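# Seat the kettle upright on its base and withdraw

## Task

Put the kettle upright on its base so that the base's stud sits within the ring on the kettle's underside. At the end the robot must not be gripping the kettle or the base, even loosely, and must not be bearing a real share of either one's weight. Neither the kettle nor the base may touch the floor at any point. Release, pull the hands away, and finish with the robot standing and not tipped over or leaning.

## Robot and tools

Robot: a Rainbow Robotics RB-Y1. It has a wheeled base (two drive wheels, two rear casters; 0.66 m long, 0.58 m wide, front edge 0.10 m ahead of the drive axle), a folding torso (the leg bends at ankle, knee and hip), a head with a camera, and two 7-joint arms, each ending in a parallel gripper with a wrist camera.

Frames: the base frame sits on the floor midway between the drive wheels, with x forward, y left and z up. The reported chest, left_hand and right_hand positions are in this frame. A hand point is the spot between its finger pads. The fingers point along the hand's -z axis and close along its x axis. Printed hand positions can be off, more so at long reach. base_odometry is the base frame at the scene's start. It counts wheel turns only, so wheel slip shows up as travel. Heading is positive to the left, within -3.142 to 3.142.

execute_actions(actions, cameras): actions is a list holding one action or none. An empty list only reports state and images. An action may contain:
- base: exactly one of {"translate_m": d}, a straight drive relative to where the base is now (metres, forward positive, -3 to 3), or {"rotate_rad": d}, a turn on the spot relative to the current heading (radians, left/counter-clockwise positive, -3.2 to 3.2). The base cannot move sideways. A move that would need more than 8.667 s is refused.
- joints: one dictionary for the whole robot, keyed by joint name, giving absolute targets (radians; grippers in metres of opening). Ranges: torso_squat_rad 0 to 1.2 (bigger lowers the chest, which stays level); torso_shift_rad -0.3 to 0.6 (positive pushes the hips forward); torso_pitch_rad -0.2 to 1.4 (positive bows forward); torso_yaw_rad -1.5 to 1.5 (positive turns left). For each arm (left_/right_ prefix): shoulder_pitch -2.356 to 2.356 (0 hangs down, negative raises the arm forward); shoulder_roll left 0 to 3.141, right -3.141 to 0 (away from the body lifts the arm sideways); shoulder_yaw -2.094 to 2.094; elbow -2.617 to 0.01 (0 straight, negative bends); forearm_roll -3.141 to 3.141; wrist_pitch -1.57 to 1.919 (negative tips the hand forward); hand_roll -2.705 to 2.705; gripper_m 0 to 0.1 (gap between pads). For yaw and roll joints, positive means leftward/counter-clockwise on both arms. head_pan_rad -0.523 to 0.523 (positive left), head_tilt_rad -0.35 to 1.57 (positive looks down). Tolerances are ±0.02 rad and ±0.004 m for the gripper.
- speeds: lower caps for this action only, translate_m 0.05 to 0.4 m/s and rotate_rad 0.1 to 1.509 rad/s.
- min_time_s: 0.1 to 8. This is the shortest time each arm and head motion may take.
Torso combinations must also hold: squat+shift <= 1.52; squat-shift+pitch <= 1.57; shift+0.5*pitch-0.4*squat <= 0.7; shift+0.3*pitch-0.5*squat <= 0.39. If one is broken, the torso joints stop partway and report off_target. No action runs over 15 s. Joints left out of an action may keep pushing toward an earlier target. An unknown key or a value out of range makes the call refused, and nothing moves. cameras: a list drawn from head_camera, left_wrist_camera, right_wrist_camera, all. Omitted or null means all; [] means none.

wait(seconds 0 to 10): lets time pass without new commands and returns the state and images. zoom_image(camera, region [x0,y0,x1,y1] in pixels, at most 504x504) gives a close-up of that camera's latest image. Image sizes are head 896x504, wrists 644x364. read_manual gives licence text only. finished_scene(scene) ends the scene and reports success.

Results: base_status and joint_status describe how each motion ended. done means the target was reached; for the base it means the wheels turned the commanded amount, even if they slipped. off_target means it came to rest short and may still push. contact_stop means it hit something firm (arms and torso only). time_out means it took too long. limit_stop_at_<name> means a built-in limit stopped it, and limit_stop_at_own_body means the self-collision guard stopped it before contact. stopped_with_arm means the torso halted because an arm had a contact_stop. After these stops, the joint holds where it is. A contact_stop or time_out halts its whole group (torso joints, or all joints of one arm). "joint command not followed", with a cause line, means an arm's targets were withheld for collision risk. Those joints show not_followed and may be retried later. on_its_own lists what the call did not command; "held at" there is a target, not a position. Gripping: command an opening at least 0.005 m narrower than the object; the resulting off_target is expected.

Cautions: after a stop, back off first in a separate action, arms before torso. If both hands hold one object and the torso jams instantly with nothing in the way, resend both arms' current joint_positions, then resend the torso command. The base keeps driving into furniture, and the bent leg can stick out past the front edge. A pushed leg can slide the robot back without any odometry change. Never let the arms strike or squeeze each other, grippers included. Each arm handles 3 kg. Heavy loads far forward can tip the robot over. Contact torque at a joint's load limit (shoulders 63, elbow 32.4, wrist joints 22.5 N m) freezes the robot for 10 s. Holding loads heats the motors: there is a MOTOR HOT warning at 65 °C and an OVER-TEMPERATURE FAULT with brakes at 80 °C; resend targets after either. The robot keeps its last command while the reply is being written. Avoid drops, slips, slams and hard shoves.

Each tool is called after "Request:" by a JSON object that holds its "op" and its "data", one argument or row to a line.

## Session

Request:
{"op": "execute_actions", "data": {
  "actions": []
}}

Scene clock: 0.00 s.
base_odometry: x=+0.000 y=+0.000 heading=+0.000 (m, m, rad; odometry frame)
base_status: not commanded
joint_positions: torso_squat_rad=+0.350 torso_shift_rad=+0.000 torso_pitch_rad=+0.000 torso_yaw_rad=-0.001 left_shoulder_pitch_rad=+0.003 left_shoulder_roll_rad=+0.043 left_shoulder_yaw_rad=-0.011 left_elbow_rad=-0.265 left_forearm_roll_rad=-0.009 left_wrist_pitch_rad=-0.013 left_hand_roll_rad=+0.017 left_gripper_m=+0.100 right_shoulder_pitch_rad=-0.031 right_shoulder_roll_rad=-0.009 right_shoulder_yaw_rad=-0.014 right_elbow_rad=-0.257 right_forearm_roll_rad=-0.054 right_wrist_pitch_rad=-0.019 right_hand_roll_rad=+0.048 right_gripper_m=+0.100 head_pan_rad=-0.001 head_tilt_rad=+0.400
joint_status: not commanded
chest: x=-0.2277 y=-0.0005 z=+1.2475 quat_wxyz=(+1.000, +0.000, +0.000, +0.000) (m; base frame)
left_hand: x=-0.0983 y=+0.2507 z=+0.5750 quat_wxyz=(+0.990, +0.020, -0.137, -0.004) (m; base frame)
right_hand: x=-0.0773 y=-0.2273 z=+0.5782 quat_wxyz=(+0.988, -0.004, -0.152, -0.004) (m; base frame)
pictures: head_camera, left_wrist_camera, right_wrist_camera
Images, in order (width x height): head_camera 896x504, left_wrist_camera 644x364, right_wrist_camera 644x364.

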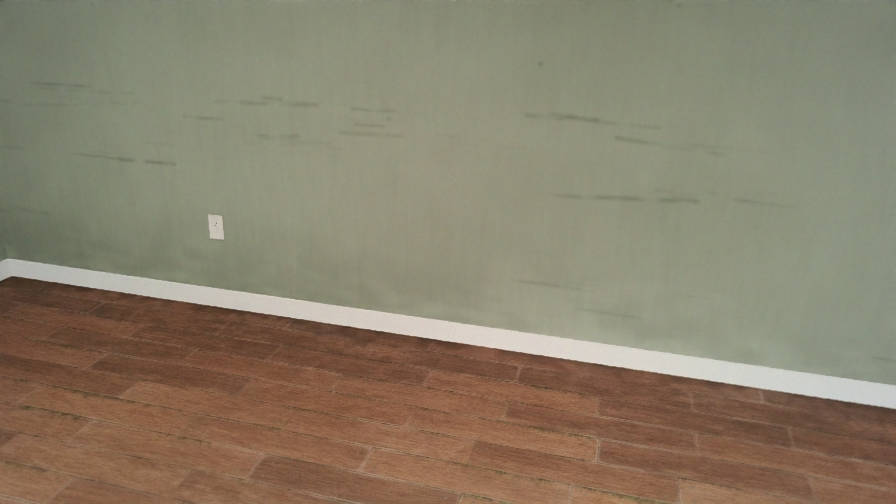

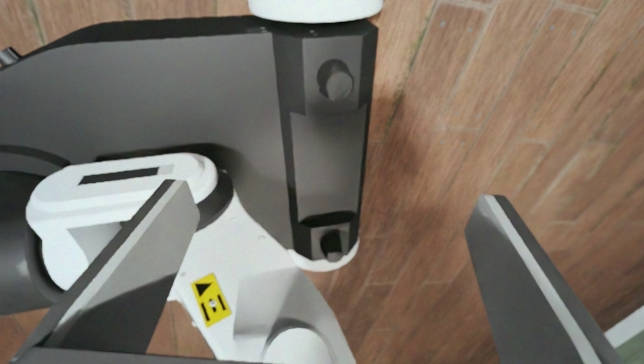

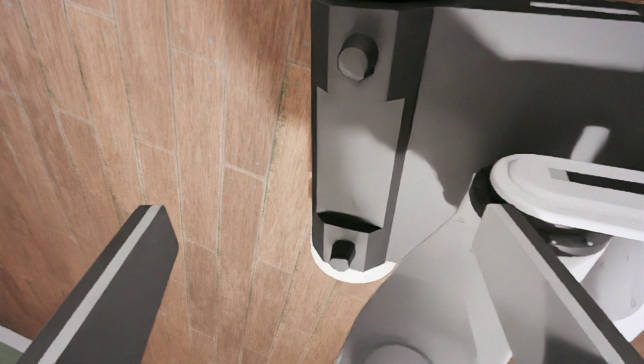

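Request:
{"op": "execute_actions", "data": {
  "actions": [
    {"joints": {"torso_yaw_rad": 0.65, "head_pan_rad": 0.52, "head_tilt_rad": 0.3}}
  ],
  "cameras": ["head_camera"]
}}

Scene clock: 3.77 s.
base_odometry: x=+0.000 y=+0.000 heading=+0.000 (m, m, rad; odometry frame)
base_status: not commanded
joint_positions: torso_squat_rad=+0.350 torso_shift_rad=+0.000 torso_pitch_rad=+0.000 torso_yaw_rad=+0.650 left_shoulder_pitch_rad=+0.003 left_shoulder_roll_rad=+0.043 left_shoulder_yaw_rad=-0.011 left_elbow_rad=-0.265 left_forearm_roll_rad=-0.009 left_wrist_pitch_rad=-0.013 left_hand_roll_rad=+0.017 left_gripper_m=+0.100 right_shoulder_pitch_rad=-0.031 right_shoulder_roll_rad=-0.009 right_shoulder_yaw_rad=-0.014 right_elbow_rad=-0.257 right_forearm_roll_rad=-0.054 right_wrist_pitch_rad=-0.019 right_hand_roll_rad=+0.048 right_gripper_m=+0.100 head_pan_rad=+0.520 head_tilt_rad=+0.300
joint_status: all done
chest: x=-0.2277 y=-0.0005 z=+1.2475 quat_wxyz=(+0.948, +0.000, +0.000, +0.319) (m; base frame)
left_hand: x=-0.2768 y=+0.2778 z=+0.5750 quat_wxyz=(+0.940, +0.063, -0.124, +0.313) (m; base frame)
right_hand: x=+0.0296 y=-0.0898 z=+0.5782 quat_wxyz=(+0.938, +0.044, -0.145, +0.312) (m; base frame)
pictures: head_camera
Images, in order (width x height): head_camera 896x504.

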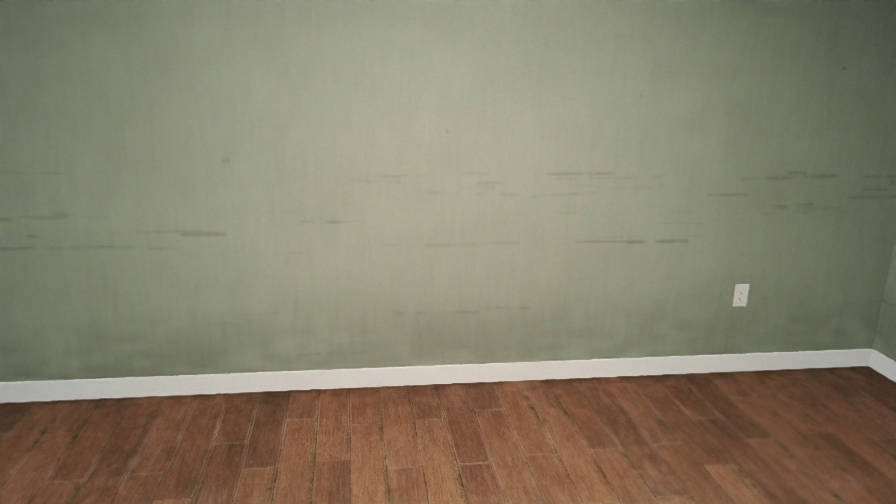

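Request:
{"op": "execute_actions", "data": {
  "actions": [
    {"base": {"rotate_rad": -0.95}, "joints": {"torso_yaw_rad": -0.45, "head_pan_rad": -0.52}}
  ],
  "cameras": ["head_camera"]
}}

Scene clock: 8.10 s.
base_odometry: x=+0.000 y=+0.000 heading=-0.949 (m, m, rad; odometry frame)
base_status: done
joint_positions: torso_squat_rad=+0.350 torso_shift_rad=+0.000 torso_pitch_rad=+0.000 torso_yaw_rad=-0.450 left_shoulder_pitch_rad=+0.003 left_shoulder_roll_rad=+0.043 left_shoulder_yaw_rad=-0.011 left_elbow_rad=-0.265 left_forearm_roll_rad=-0.009 left_wrist_pitch_rad=-0.013 left_hand_roll_rad=+0.017 left_gripper_m=+0.100 right_shoulder_pitch_rad=-0.030 right_shoulder_roll_rad=-0.009 right_shoulder_yaw_rad=-0.014 right_elbow_rad=-0.257 right_forearm_roll_rad=-0.054 right_wrist_pitch_rad=-0.019 right_hand_roll_rad=+0.048 right_gripper_m=+0.100 head_pan_rad=-0.520 head_tilt_rad=+0.300
joint_status: all done
chest: x=-0.2277 y=-0.0004 z=+1.2475 quat_wxyz=(+0.975, +0.000, +0.000, -0.223) (m; base frame)
left_hand: x=-0.0020 y=+0.1695 z=+0.5750 quat_wxyz=(+0.964, -0.011, -0.138, -0.225) (m; base frame)
right_hand: x=-0.1911 y=-0.2701 z=+0.5781 quat_wxyz=(+0.963, -0.038, -0.147, -0.225) (m; base frame)
pictures: head_camera
Images, in order (width x height): head_camera 896x504.

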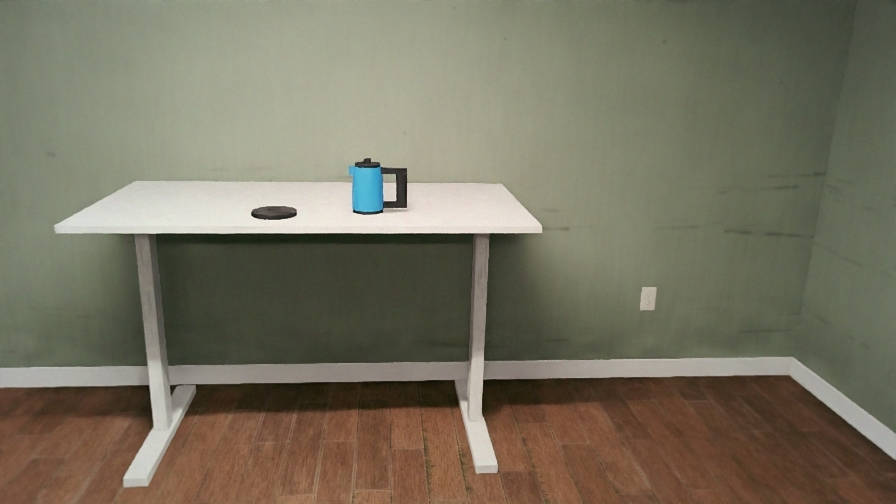

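Found the table. Next I'll zoom in to measure positions.

Request:
{"op": "zoom_image", "data": {
  "camera": "head_camera",
  "region": [230, 140, 430, 250]
}}

Request:
{"op": "zoom_image", "data": {
  "camera": "head_camera",
  "region": [40, 160, 240, 260]
}}

Request:
{"op": "zoom_image", "data": {
  "camera": "head_camera",
  "region": [400, 160, 600, 260]
}}

Request:
{"op": "zoom_image", "data": {
  "camera": "head_camera",
  "region": [100, 220, 540, 504]
}}

Region (230, 140, 430, 250) of head_camera's 896x504 image, scaled by 2.520, with more detail than that image has; it fills the top 277 rows of this view, and the rest is white.

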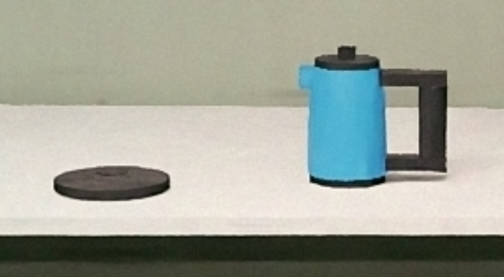

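Region (40, 160, 240, 260) of head_camera's 896x504 image, scaled by 2.520, with more detail than that image has.

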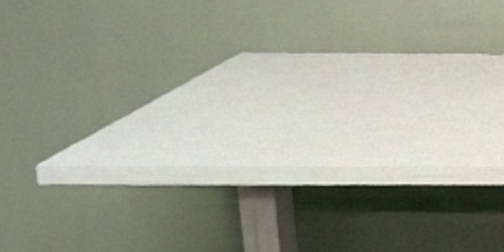

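Region (400, 160, 600, 260) of head_camera's 896x504 image, scaled by 2.520, with more detail than that image has.

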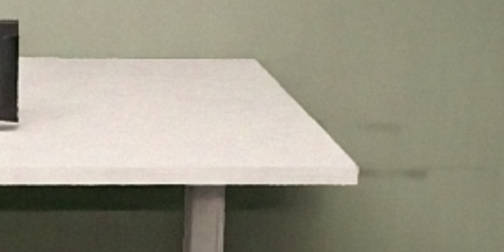

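Region (100, 220, 540, 504) of head_camera's 896x504 image, scaled by 1.145, with more detail than that image has; it fills the top 325 rows of this view, and the rest is white.

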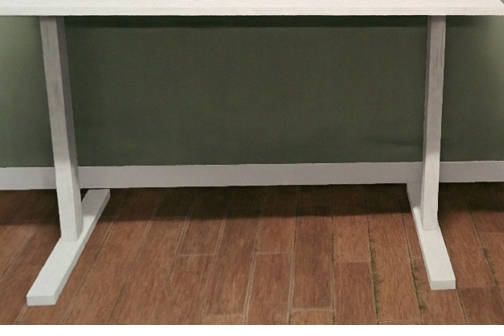

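Request:
{"op": "execute_actions", "data": {
  "actions": [
    {"base": {"rotate_rad": -0.851}, "joints": {"torso_yaw_rad": 0.0, "head_pan_rad": 0.0, "head_tilt_rad": 0.4}}
  ],
  "cameras": ["head_camera"]
}}

Scene clock: 20.17 s.
base_odometry: x=+0.000 y=+0.000 heading=-1.800 (m, m, rad; odometry frame)
base_status: done
joint_positions: torso_squat_rad=+0.350 torso_shift_rad=+0.000 torso_pitch_rad=+0.000 torso_yaw_rad=+0.000 left_shoulder_pitch_rad=+0.003 left_shoulder_roll_rad=+0.043 left_shoulder_yaw_rad=-0.011 left_elbow_rad=-0.265 left_forearm_roll_rad=-0.009 left_wrist_pitch_rad=-0.013 left_hand_roll_rad=+0.017 left_gripper_m=+0.100 right_shoulder_pitch_rad=-0.031 right_shoulder_roll_rad=-0.009 right_shoulder_yaw_rad=-0.014 right_elbow_rad=-0.257 right_forearm_roll_rad=-0.054 right_wrist_pitch_rad=-0.019 right_hand_roll_rad=+0.048 right_gripper_m=+0.100 head_pan_rad=+0.000 head_tilt_rad=+0.400
joint_status: all done
chest: x=-0.2277 y=-0.0004 z=+1.2475 quat_wxyz=(+1.000, +0.000, +0.000, +0.000) (m; base frame)
left_hand: x=-0.0986 y=+0.2508 z=+0.5750 quat_wxyz=(+0.990, +0.020, -0.137, -0.004) (m; base frame)
right_hand: x=-0.0771 y=-0.2272 z=+0.5782 quat_wxyz=(+0.988, -0.004, -0.152, -0.004) (m; base frame)
pictures: head_camera
Images, in order (width x height): head_camera 896x504.

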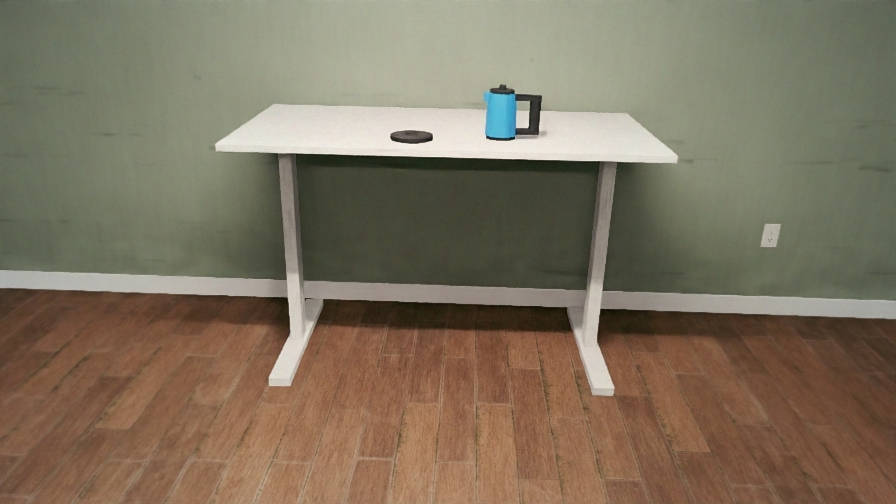

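Request:
{"op": "zoom_image", "data": {
  "camera": "head_camera",
  "region": [370, 70, 570, 170]
}}

Region (370, 70, 570, 170) of head_camera's 896x504 image, scaled by 2.520, with more detail than that image has.

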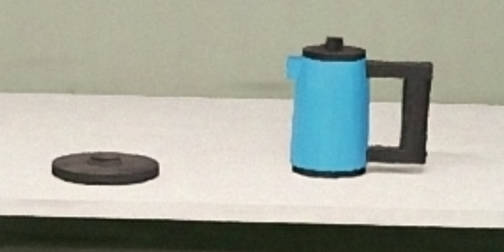

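Request:
{"op": "execute_actions", "data": {
  "actions": [
    {"base": {"translate_m": 1.82}, "joints": {"torso_squat_rad": 0.39, "right_shoulder_pitch_rad": -0.043, "right_shoulder_roll_rad": -0.01, "right_shoulder_yaw_rad": -0.015, "right_elbow_rad": -1.668, "right_forearm_roll_rad": 0.0, "right_wrist_pitch_rad": 0.138, "right_hand_roll_rad": 1.571, "right_gripper_m": 0.07, "head_tilt_rad": 0.7}, "min_time_s": 4.0}
  ],
  "cameras": ["head_camera", "right_wrist_camera"]
}}

Scene clock: 27.30 s.
base_odometry: x=-0.415 y=-1.772 heading=-1.801 (m, m, rad; odometry frame)
base_status: done
joint_positions: torso_squat_rad=+0.390 torso_shift_rad=+0.000 torso_pitch_rad=+0.000 torso_yaw_rad=+0.000 left_shoulder_pitch_rad=+0.003 left_shoulder_roll_rad=+0.043 left_shoulder_yaw_rad=-0.011 left_elbow_rad=-0.265 left_forearm_roll_rad=-0.009 left_wrist_pitch_rad=-0.013 left_hand_roll_rad=+0.017 left_gripper_m=+0.100 right_shoulder_pitch_rad=-0.043 right_shoulder_roll_rad=-0.010 right_shoulder_yaw_rad=-0.015 right_elbow_rad=-1.668 right_forearm_roll_rad=+0.000 right_wrist_pitch_rad=+0.138 right_hand_roll_rad=+1.571 right_gripper_m=+0.070 head_pan_rad=+0.000 head_tilt_rad=+0.700
joint_status: all done
chest: x=-0.2277 y=-0.0004 z=+1.2374 quat_wxyz=(+1.000, +0.000, +0.000, +0.000) (m; base frame)
left_hand: x=-0.0984 y=+0.2508 z=+0.5649 quat_wxyz=(+0.990, +0.020, -0.137, -0.004) (m; base frame)
right_hand: x=+0.3029 y=-0.2232 z=+1.0473 quat_wxyz=(+0.498, -0.502, -0.498, +0.502) (m; base frame)
pictures: head_camera, right_wrist_camera
Images, in order (width x height): head_camera 896x504, right_wrist_camera 644x364.

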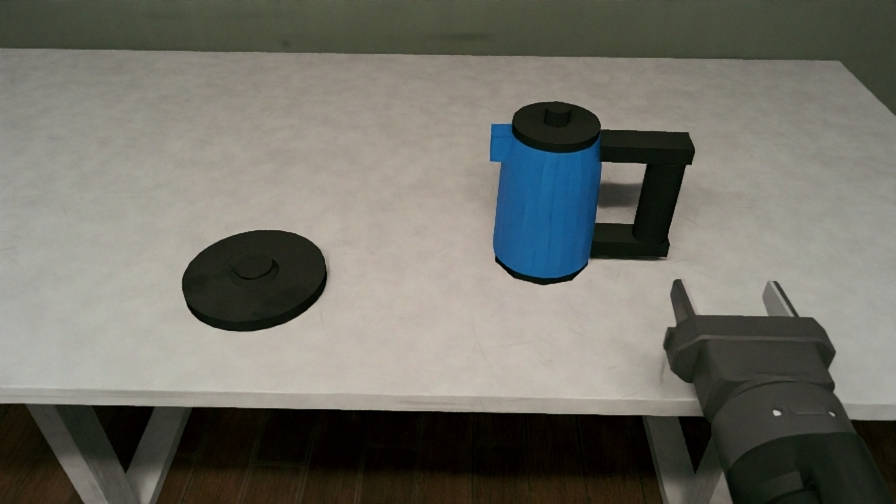

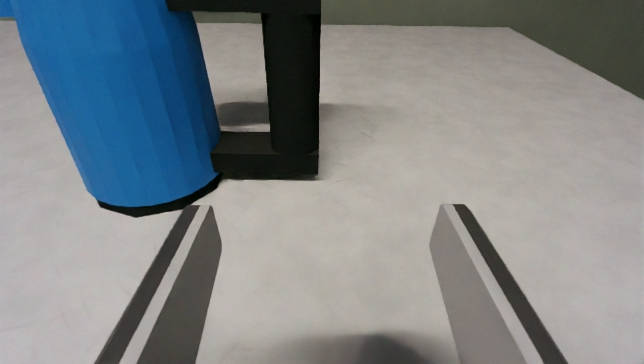

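Request:
{"op": "zoom_image", "data": {
  "camera": "right_wrist_camera",
  "region": [160, 0, 480, 240]
}}

Request:
{"op": "zoom_image", "data": {
  "camera": "head_camera",
  "region": [480, 90, 720, 300]
}}

Request:
{"op": "zoom_image", "data": {
  "camera": "head_camera",
  "region": [160, 210, 350, 350]
}}

Request:
{"op": "zoom_image", "data": {
  "camera": "head_camera",
  "region": [640, 260, 860, 420]
}}

Region (160, 0, 480, 240) of right_wrist_camera's 644x364 image, scaled by 1.575, with more detail than that image has; it fills the top 378 rows of this view, and the rest is white.

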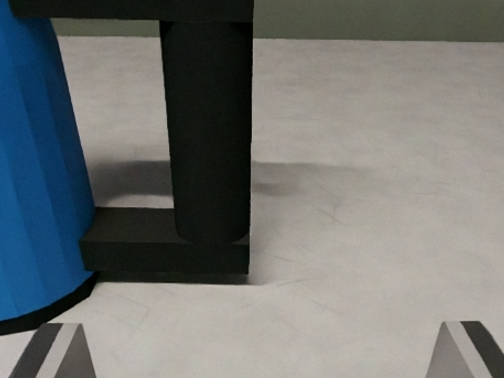

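Region (480, 90, 720, 300) of head_camera's 896x504 image, scaled by 2.100, with more detail than that image has; it fills the top 441 rows of this view, and the rest is white.

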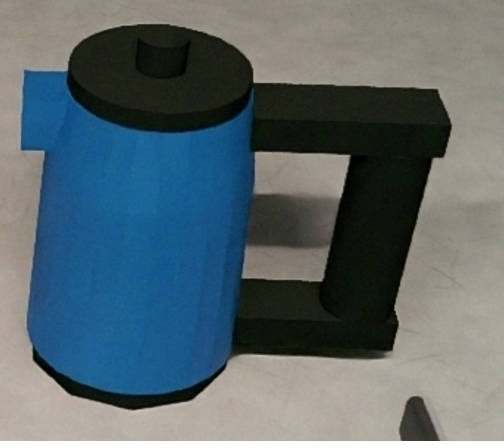

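Region (160, 210, 350, 350) of head_camera's 896x504 image, scaled by 2.653, with more detail than that image has; it fills the top 371 rows of this view, and the rest is white.

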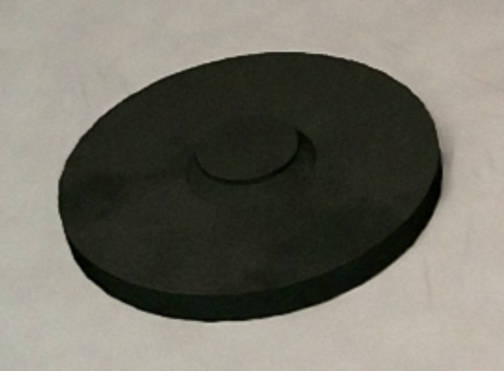

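Region (640, 260, 860, 420) of head_camera's 896x504 image, scaled by 2.291, with more detail than that image has; it fills the top 367 rows of this view, and the rest is white.

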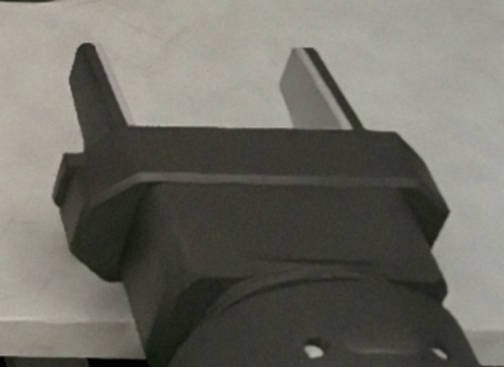

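Request:
{"op": "execute_actions", "data": {
  "actions": [
    {"base": {"translate_m": 0.193}, "joints": {"torso_squat_rad": 0.45, "torso_yaw_rad": 0.04, "head_tilt_rad": 0.8}}
  ],
  "cameras": ["head_camera", "right_wrist_camera"]
}}

Scene clock: 36.60 s.
base_odometry: x=-0.459 y=-1.960 heading=-1.802 (m, m, rad; odometry frame)
base_status: done
joint_positions: torso_squat_rad=+0.450 torso_shift_rad=+0.000 torso_pitch_rad=+0.000 torso_yaw_rad=+0.040 left_shoulder_pitch_rad=+0.003 left_shoulder_roll_rad=+0.043 left_shoulder_yaw_rad=-0.011 left_elbow_rad=-0.265 left_forearm_roll_rad=-0.009 left_wrist_pitch_rad=-0.013 left_hand_roll_rad=+0.017 left_gripper_m=+0.100 right_shoulder_pitch_rad=-0.043 right_shoulder_roll_rad=-0.010 right_shoulder_yaw_rad=-0.015 right_elbow_rad=-1.668 right_forearm_roll_rad=+0.000 right_wrist_pitch_rad=+0.138 right_hand_roll_rad=+1.571 right_gripper_m=+0.070 head_pan_rad=+0.000 head_tilt_rad=+0.800
joint_status: all done
chest: x=-0.2277 y=-0.0004 z=+1.2202 quat_wxyz=(+1.000, +0.000, +0.000, +0.020) (m; base frame)
left_hand: x=-0.1085 y=+0.2558 z=+0.5478 quat_wxyz=(+0.990, +0.023, -0.137, +0.016) (m; base frame)
right_hand: x=+0.3114 y=-0.2018 z=+1.0303 quat_wxyz=(+0.488, -0.492, -0.508, +0.512) (m; base frame)
pictures: head_camera, right_wrist_camera
Images, in order (width x height): head_camera 896x504, right_wrist_camera 644x364.

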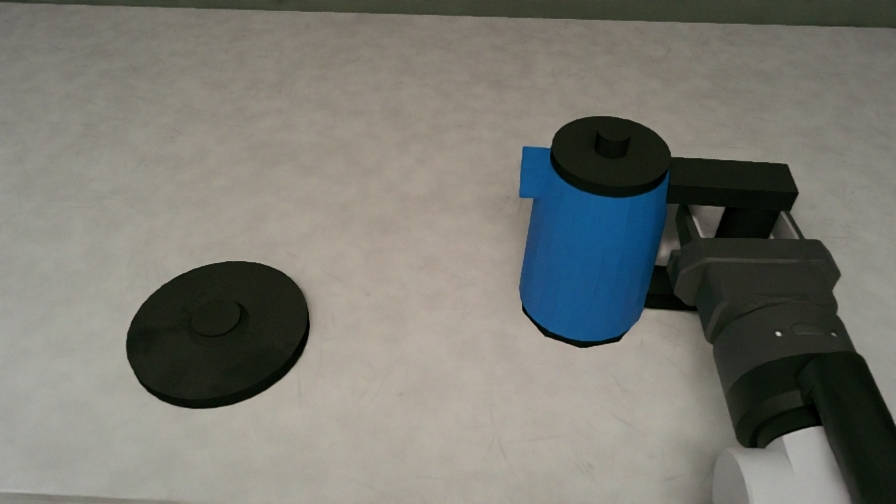

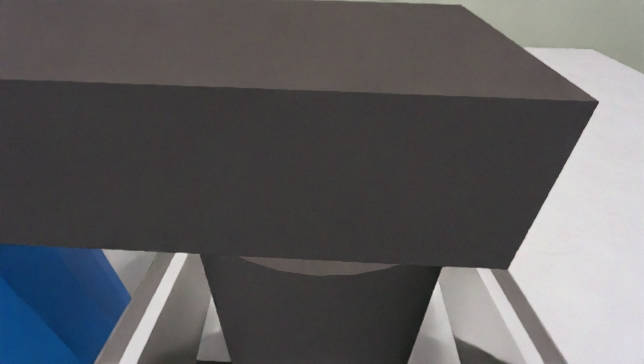

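Request:
{"op": "execute_actions", "data": {
  "actions": [
    {"joints": {"right_gripper_m": 0.02}}
  ],
  "cameras": ["head_camera", "right_wrist_camera"]
}}

Request:
{"op": "zoom_image", "data": {
  "camera": "head_camera",
  "region": [500, 100, 760, 360]
}}

Request:
{"op": "zoom_image", "data": {
  "camera": "head_camera",
  "region": [110, 240, 330, 430]
}}

Scene clock: 38.23 s.
base_odometry: x=-0.459 y=-1.960 heading=-1.802 (m, m, rad; odometry frame)
base_status: not commanded
joint_positions: torso_squat_rad=+0.450 torso_shift_rad=+0.000 torso_pitch_rad=+0.000 torso_yaw_rad=+0.040 left_shoulder_pitch_rad=+0.003 left_shoulder_roll_rad=+0.043 left_shoulder_yaw_rad=-0.011 left_elbow_rad=-0.265 left_forearm_roll_rad=-0.009 left_wrist_pitch_rad=-0.013 left_hand_roll_rad=+0.017 left_gripper_m=+0.100 right_shoulder_pitch_rad=-0.043 right_shoulder_roll_rad=-0.010 right_shoulder_yaw_rad=-0.015 right_elbow_rad=-1.668 right_forearm_roll_rad=+0.000 right_wrist_pitch_rad=+0.138 right_hand_roll_rad=+1.571 right_gripper_m=+0.037 head_pan_rad=+0.000 head_tilt_rad=+0.800
joint_status: right_gripper_m off_target (ended at +0.037, target +0.020)
chest: x=-0.2277 y=-0.0004 z=+1.2202 quat_wxyz=(+1.000, +0.000, +0.000, +0.020) (m; base frame)
left_hand: x=-0.1085 y=+0.2558 z=+0.5478 quat_wxyz=(+0.990, +0.023, -0.137, +0.016) (m; base frame)
right_hand: x=+0.3114 y=-0.2018 z=+1.0303 quat_wxyz=(+0.488, -0.492, -0.508, +0.512) (m; base frame)
pictures: head_camera, right_wrist_camera
Images, in order (width x height): head_camera 896x504, right_wrist_camera 644x364.

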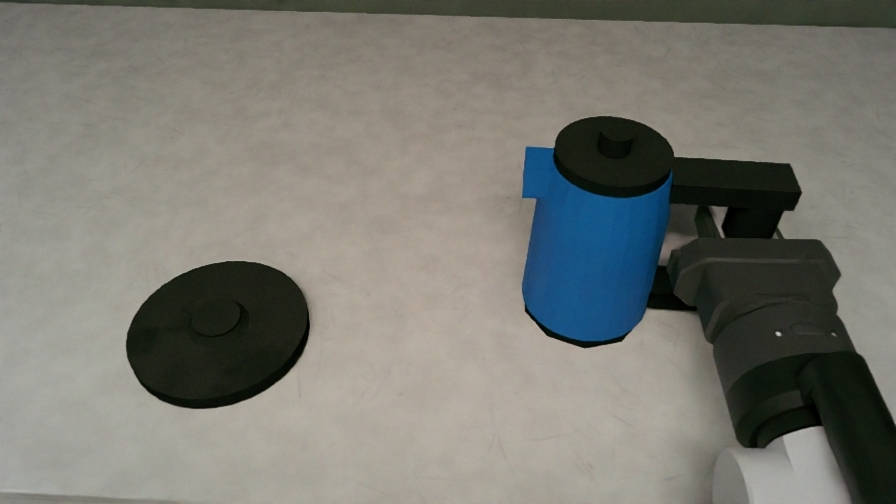

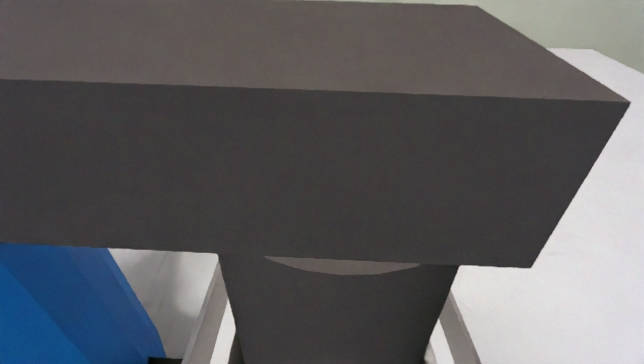

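Region (500, 100, 760, 360) of head_camera's 896x504 image, scaled by 1.938, with more detail than that image has.

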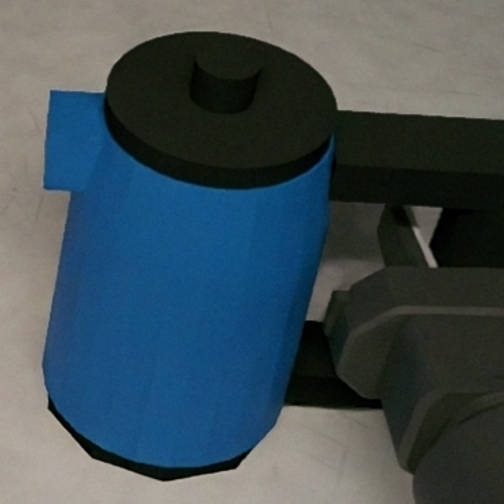

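Region (110, 240, 330, 430) of head_camera's 896x504 image, scaled by 2.291, with more detail than that image has; it fills the top 435 rows of this view, and the rest is white.

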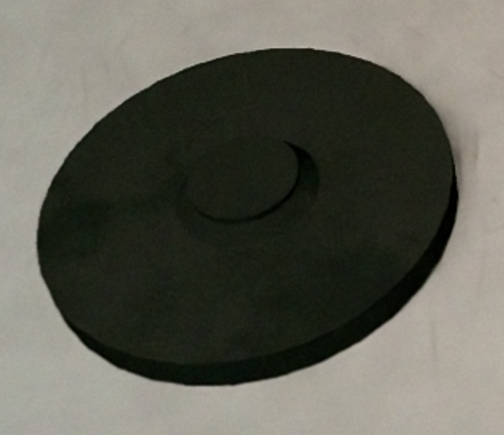

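Request:
{"op": "zoom_image", "data": {
  "camera": "head_camera",
  "region": [0, 0, 200, 50]
}}

Request:
{"op": "zoom_image", "data": {
  "camera": "head_camera",
  "region": [696, 0, 896, 50]
}}

Request:
{"op": "zoom_image", "data": {
  "camera": "head_camera",
  "region": [0, 454, 300, 504]
}}

Region (0, 0, 200, 50) of head_camera's 896x504 image, scaled by 2.520, with more detail than that image has; it fills the top 126 rows of this view, and the rest is white.

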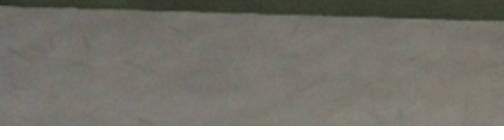

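Region (696, 0, 896, 50) of head_camera's 896x504 image, scaled by 2.520, with more detail than that image has; it fills the top 126 rows of this view, and the rest is white.

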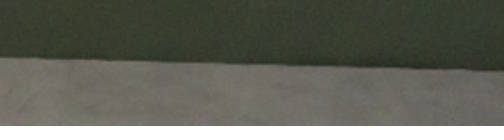

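Region (0, 454, 300, 504) of head_camera's 896x504 image, scaled by 1.680, with more detail than that image has.

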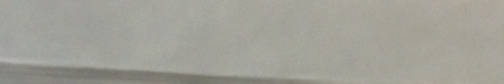

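Request:
{"op": "execute_actions", "data": {
  "actions": [
    {"joints": {"torso_squat_rad": 0.29}}
  ],
  "cameras": ["head_camera"]
}}

Request:
{"op": "execute_actions", "data": {
  "actions": [
    {"base": {"translate_m": -0.024}, "joints": {"torso_yaw_rad": 0.642}}
  ],
  "cameras": ["head_camera"]
}}

Request:
{"op": "zoom_image", "data": {
  "camera": "head_camera",
  "region": [570, 270, 700, 410]
}}

Request:
{"op": "zoom_image", "data": {
  "camera": "head_camera",
  "region": [480, 260, 610, 410]
}}

Scene clock: 45.60 s.
base_odometry: x=-0.459 y=-1.960 heading=-1.802 (m, m, rad; odometry frame)
base_status: not commanded
joint_positions: torso_squat_rad=+0.290 torso_shift_rad=+0.001 torso_pitch_rad=+0.000 torso_yaw_rad=+0.040 left_shoulder_pitch_rad=+0.003 left_shoulder_roll_rad=+0.043 left_shoulder_yaw_rad=-0.011 left_elbow_rad=-0.265 left_forearm_roll_rad=-0.009 left_wrist_pitch_rad=-0.013 left_hand_roll_rad=+0.017 left_gripper_m=+0.100 right_shoulder_pitch_rad=-0.043 right_shoulder_roll_rad=-0.010 right_shoulder_yaw_rad=-0.015 right_elbow_rad=-1.668 right_forearm_roll_rad=+0.000 right_wrist_pitch_rad=+0.138 right_hand_roll_rad=+1.571 right_gripper_m=+0.037 head_pan_rad=+0.000 head_tilt_rad=+0.800
joint_status: all done
chest: x=-0.2276 y=-0.0004 z=+1.2607 quat_wxyz=(+1.000, +0.000, +0.000, +0.020) (m; base frame)
left_hand: x=-0.1085 y=+0.2557 z=+0.5882 quat_wxyz=(+0.990, +0.023, -0.137, +0.016) (m; base frame)
right_hand: x=+0.3114 y=-0.2019 z=+1.0701 quat_wxyz=(+0.488, -0.492, -0.507, +0.512) (m; base frame)
pictures: head_camera
Images, in order (width x height): head_camera 896x504.

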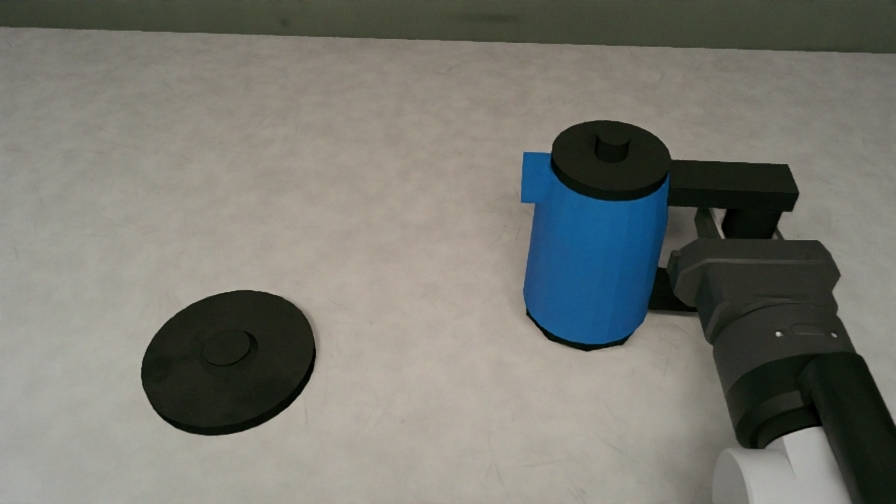

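Scene clock: 47.40 s.
base_odometry: x=-0.453 y=-1.936 heading=-1.802 (m, m, rad; odometry frame)
base_status: done
joint_positions: torso_squat_rad=+0.290 torso_shift_rad=+0.000 torso_pitch_rad=+0.000 torso_yaw_rad=+0.642 left_shoulder_pitch_rad=+0.003 left_shoulder_roll_rad=+0.043 left_shoulder_yaw_rad=-0.011 left_elbow_rad=-0.265 left_forearm_roll_rad=-0.009 left_wrist_pitch_rad=-0.013 left_hand_roll_rad=+0.017 left_gripper_m=+0.100 right_shoulder_pitch_rad=-0.043 right_shoulder_roll_rad=-0.010 right_shoulder_yaw_rad=-0.015 right_elbow_rad=-1.667 right_forearm_roll_rad=+0.000 right_wrist_pitch_rad=+0.138 right_hand_roll_rad=+1.571 right_gripper_m=+0.037 head_pan_rad=+0.000 head_tilt_rad=+0.800
joint_status: all done
chest: x=-0.2278 y=-0.0005 z=+1.2607 quat_wxyz=(+0.949, +0.000, +0.000, +0.316) (m; base frame)
left_hand: x=-0.2745 y=+0.2782 z=+0.5882 quat_wxyz=(+0.941, +0.062, -0.124, +0.309) (m; base frame)
right_hand: x=+0.3307 y=+0.1386 z=+1.0702 quat_wxyz=(+0.314, -0.320, -0.630, +0.634) (m; base frame)
pictures: head_camera
Images, in order (width x height): head_camera 896x504.

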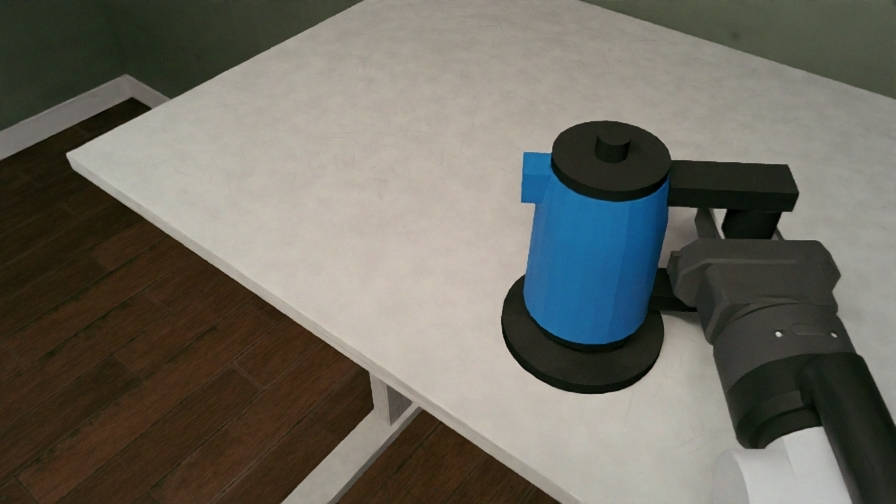

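Region (570, 270, 700, 410) of head_camera's 896x504 image, scaled by 3.600, with more detail than that image has; it fills the left 468 columns of this view, and the rest is white.

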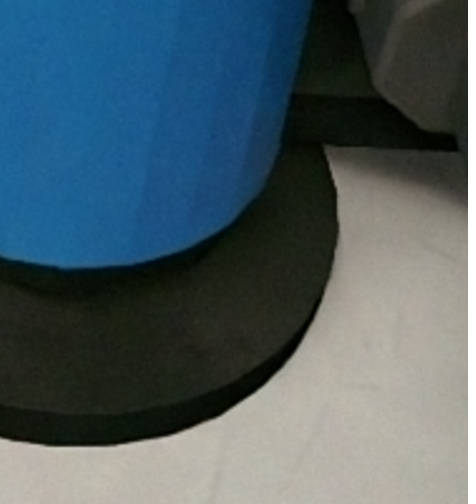

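Region (480, 260, 610, 410) of head_camera's 896x504 image, scaled by 3.360, with more detail than that image has; it fills the left 437 columns of this view, and the rest is white.

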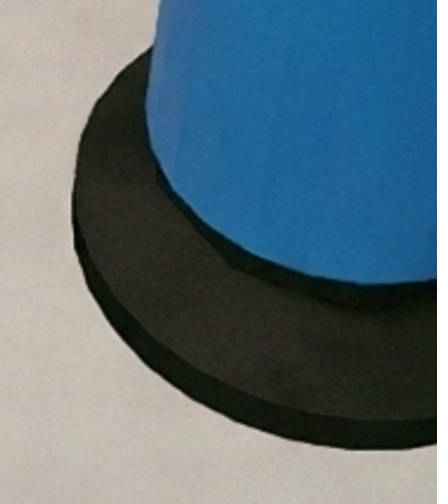

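Request:
{"op": "execute_actions", "data": {
  "actions": []
}}

Scene clock: 48.97 s.
base_odometry: x=-0.453 y=-1.936 heading=-1.802 (m, m, rad; odometry frame)
base_status: done
joint_positions: torso_squat_rad=+0.290 torso_shift_rad=+0.000 torso_pitch_rad=+0.000 torso_yaw_rad=+0.642 left_shoulder_pitch_rad=+0.003 left_shoulder_roll_rad=+0.043 left_shoulder_yaw_rad=-0.011 left_elbow_rad=-0.265 left_forearm_roll_rad=-0.009 left_wrist_pitch_rad=-0.013 left_hand_roll_rad=+0.017 left_gripper_m=+0.100 right_shoulder_pitch_rad=-0.043 right_shoulder_roll_rad=-0.010 right_shoulder_yaw_rad=-0.015 right_elbow_rad=-1.667 right_forearm_roll_rad=+0.000 right_wrist_pitch_rad=+0.138 right_hand_roll_rad=+1.571 right_gripper_m=+0.037 head_pan_rad=+0.000 head_tilt_rad=+0.800
joint_status: all done
chest: x=-0.2278 y=-0.0005 z=+1.2607 quat_wxyz=(+0.949, +0.000, +0.000, +0.316) (m; base frame)
left_hand: x=-0.2745 y=+0.2782 z=+0.5882 quat_wxyz=(+0.941, +0.062, -0.124, +0.309) (m; base frame)
right_hand: x=+0.3307 y=+0.1386 z=+1.0702 quat_wxyz=(+0.314, -0.320, -0.630, +0.634) (m; base frame)
pictures: head_camera, left_wrist_camera, right_wrist_camera
Images, in order (width x height): head_camera 896x504, left_wrist_camera 644x364, right_wrist_camera 644x364.

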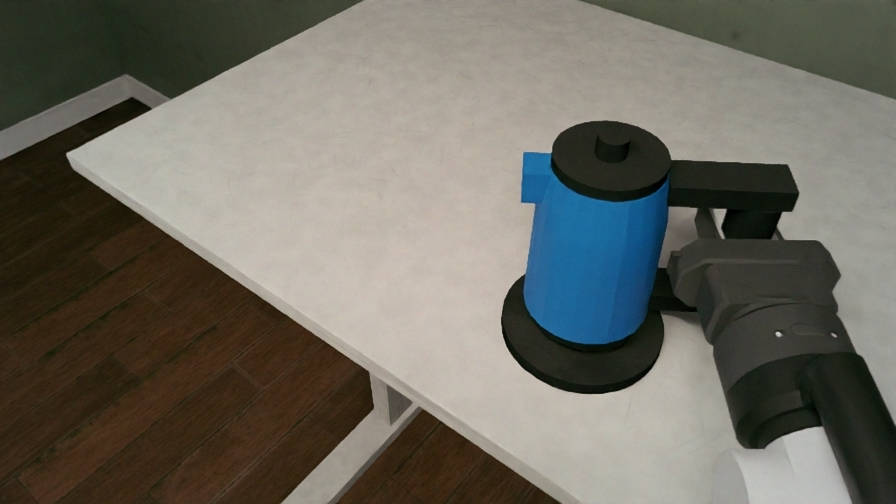

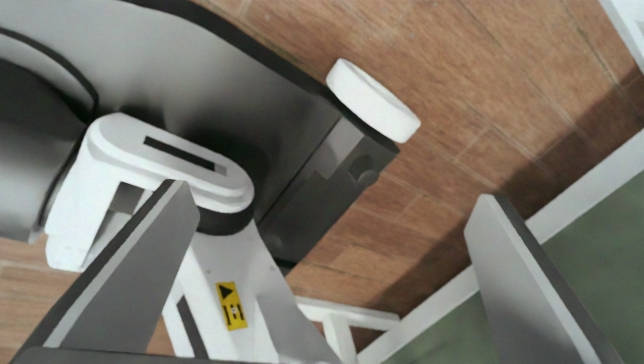

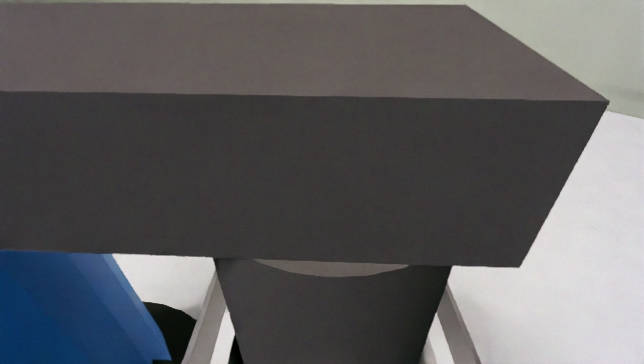

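Request:
{"op": "zoom_image", "data": {
  "camera": "head_camera",
  "region": [480, 250, 690, 410]
}}

Region (480, 250, 690, 410) of head_camera's 896x504 image, scaled by 2.400, with more detail than that image has; it fills the top 384 rows of this view, and the rest is white.

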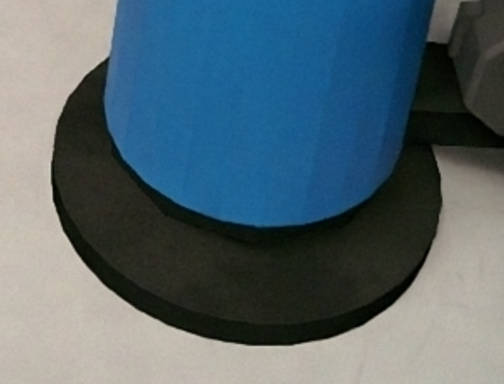

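Request:
{"op": "execute_actions", "data": {
  "actions": [
    {"base": {"translate_m": 0.0025}, "joints": {"torso_yaw_rad": 0.640, "torso_squat_rad": 0.31}}
  ],
  "cameras": ["head_camera"]
}}

Request:
{"op": "zoom_image", "data": {
  "camera": "head_camera",
  "region": [480, 250, 690, 410]
}}

Scene clock: 54.60 s.
base_odometry: x=-0.454 y=-1.939 heading=-1.803 (m, m, rad; odometry frame)
base_status: done
joint_positions: torso_squat_rad=+0.310 torso_shift_rad=+0.000 torso_pitch_rad=+0.000 torso_yaw_rad=+0.640 left_shoulder_pitch_rad=+0.003 left_shoulder_roll_rad=+0.043 left_shoulder_yaw_rad=-0.011 left_elbow_rad=-0.265 left_forearm_roll_rad=-0.009 left_wrist_pitch_rad=-0.013 left_hand_roll_rad=+0.017 left_gripper_m=+0.100 right_shoulder_pitch_rad=-0.042 right_shoulder_roll_rad=-0.010 right_shoulder_yaw_rad=-0.015 right_elbow_rad=-1.667 right_forearm_roll_rad=+0.000 right_wrist_pitch_rad=+0.138 right_hand_roll_rad=+1.571 right_gripper_m=+0.037 head_pan_rad=+0.000 head_tilt_rad=+0.800
joint_status: all done
chest: x=-0.2277 y=-0.0005 z=+1.2566 quat_wxyz=(+0.949, +0.000, +0.000, +0.315) (m; base frame)
left_hand: x=-0.2739 y=+0.2783 z=+0.5841 quat_wxyz=(+0.941, +0.062, -0.124, +0.308) (m; base frame)
right_hand: x=+0.3310 y=+0.1375 z=+1.0660 quat_wxyz=(+0.315, -0.320, -0.630, +0.634) (m; base frame)
pictures: head_camera
Images, in order (width x height): head_camera 896x504.

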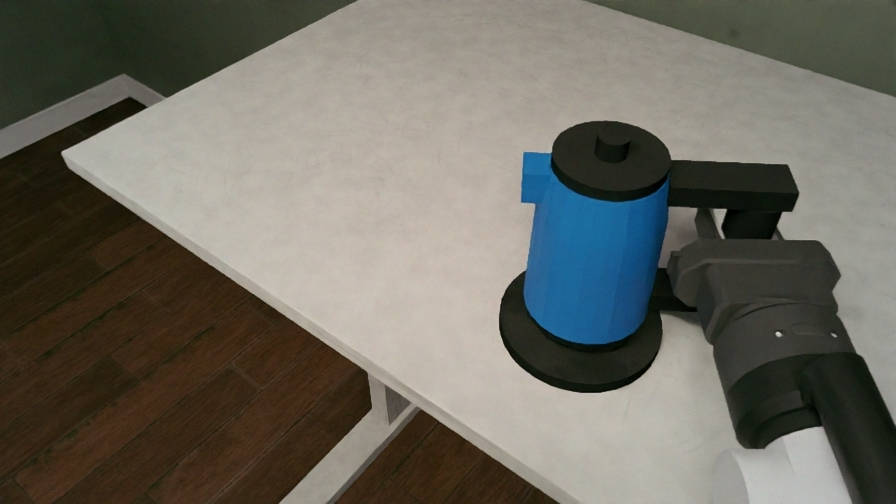

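Region (480, 250, 690, 410) of head_camera's 896x504 image, scaled by 2.400, with more detail than that image has; it fills the top 384 rows of this view, and the rest is white.

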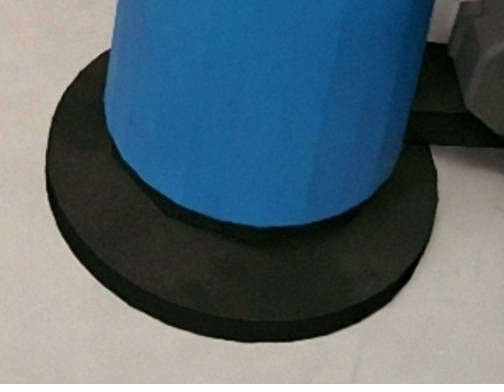

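Request:
{"op": "execute_actions", "data": {
  "actions": [
    {"joints": {"torso_squat_rad": 0.396}}
  ],
  "cameras": ["head_camera"]
}}

Request:
{"op": "zoom_image", "data": {
  "camera": "head_camera",
  "region": [480, 250, 690, 410]
}}

Scene clock: 56.50 s.
base_odometry: x=-0.454 y=-1.939 heading=-1.803 (m, m, rad; odometry frame)
base_status: not commanded
joint_positions: torso_squat_rad=+0.396 torso_shift_rad=+0.000 torso_pitch_rad=+0.000 torso_yaw_rad=+0.640 left_shoulder_pitch_rad=+0.003 left_shoulder_roll_rad=+0.043 left_shoulder_yaw_rad=-0.011 left_elbow_rad=-0.265 left_forearm_roll_rad=-0.009 left_wrist_pitch_rad=-0.013 left_hand_roll_rad=+0.017 left_gripper_m=+0.100 right_shoulder_pitch_rad=-0.043 right_shoulder_roll_rad=-0.010 right_shoulder_yaw_rad=-0.015 right_elbow_rad=-1.669 right_forearm_roll_rad=+0.000 right_wrist_pitch_rad=+0.138 right_hand_roll_rad=+1.571 right_gripper_m=+0.037 head_pan_rad=+0.000 head_tilt_rad=+0.800
joint_status: all done
chest: x=-0.2279 y=-0.0005 z=+1.2357 quat_wxyz=(+0.949, +0.000, +0.000, +0.315) (m; base frame)
left_hand: x=-0.2739 y=+0.2783 z=+0.5633 quat_wxyz=(+0.941, +0.062, -0.124, +0.308) (m; base frame)
right_hand: x=+0.3310 y=+0.1377 z=+1.0464 quat_wxyz=(+0.314, -0.321, -0.631, +0.633) (m; base frame)
pictures: head_camera
Images, in order (width x height): head_camera 896x504.

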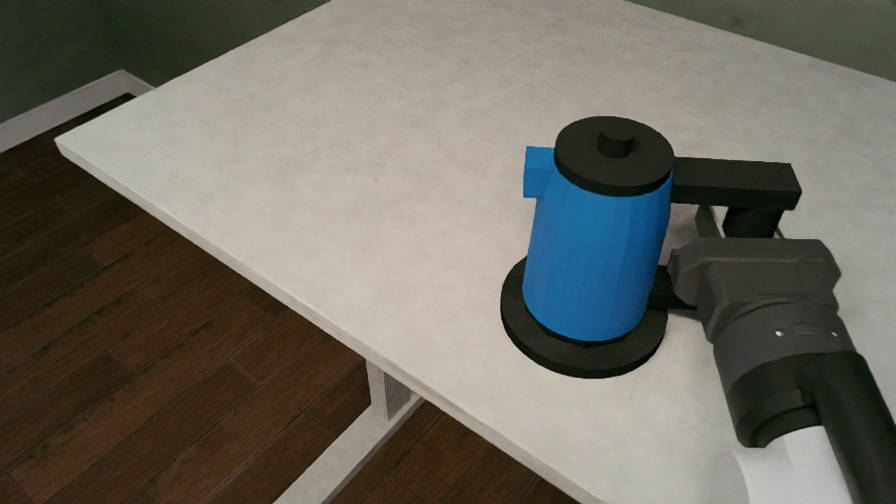

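Region (480, 250, 690, 410) of head_camera's 896x504 image, scaled by 2.400, with more detail than that image has; it fills the top 384 rows of this view, and the rest is white.

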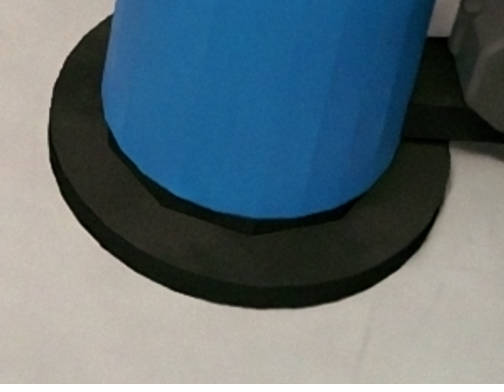

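Request:
{"op": "execute_actions", "data": {
  "actions": [
    {"joints": {"right_gripper_m": 0.07}}
  ],
  "cameras": ["head_camera", "right_wrist_camera"]
}}

Scene clock: 58.80 s.
base_odometry: x=-0.454 y=-1.939 heading=-1.803 (m, m, rad; odometry frame)
base_status: not commanded
joint_positions: torso_squat_rad=+0.396 torso_shift_rad=+0.000 torso_pitch_rad=+0.000 torso_yaw_rad=+0.640 left_shoulder_pitch_rad=+0.003 left_shoulder_roll_rad=+0.043 left_shoulder_yaw_rad=-0.011 left_elbow_rad=-0.265 left_forearm_roll_rad=-0.009 left_wrist_pitch_rad=-0.013 left_hand_roll_rad=+0.017 left_gripper_m=+0.100 right_shoulder_pitch_rad=-0.043 right_shoulder_roll_rad=-0.010 right_shoulder_yaw_rad=-0.015 right_elbow_rad=-1.668 right_forearm_roll_rad=+0.000 right_wrist_pitch_rad=+0.138 right_hand_roll_rad=+1.571 right_gripper_m=+0.070 head_pan_rad=+0.000 head_tilt_rad=+0.800
joint_status: all done
chest: x=-0.2278 y=-0.0005 z=+1.2357 quat_wxyz=(+0.949, +0.000, +0.000, +0.315) (m; base frame)
left_hand: x=-0.2739 y=+0.2783 z=+0.5633 quat_wxyz=(+0.941, +0.062, -0.124, +0.308) (m; base frame)
right_hand: x=+0.3310 y=+0.1377 z=+1.0462 quat_wxyz=(+0.314, -0.321, -0.631, +0.633) (m; base frame)
pictures: head_camera, right_wrist_camera
Images, in order (width x height): head_camera 896x504, right_wrist_camera 644x364.

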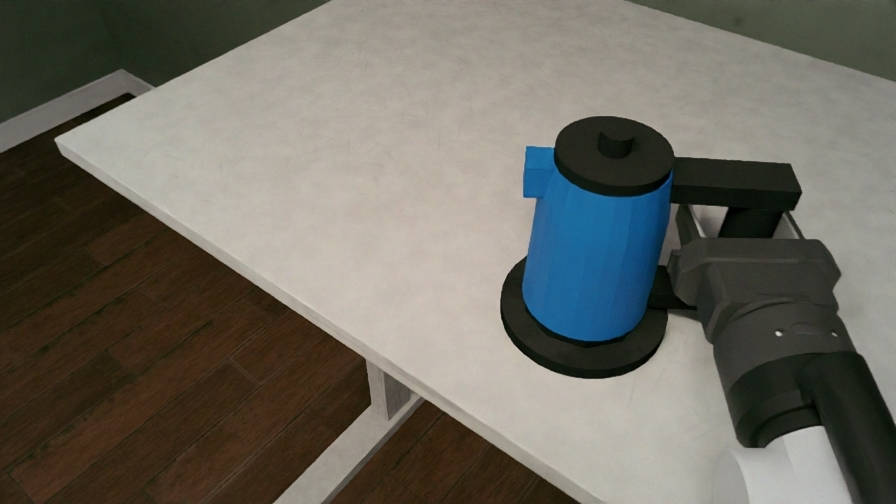

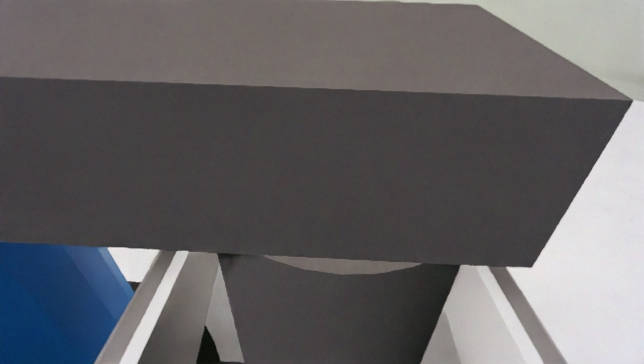

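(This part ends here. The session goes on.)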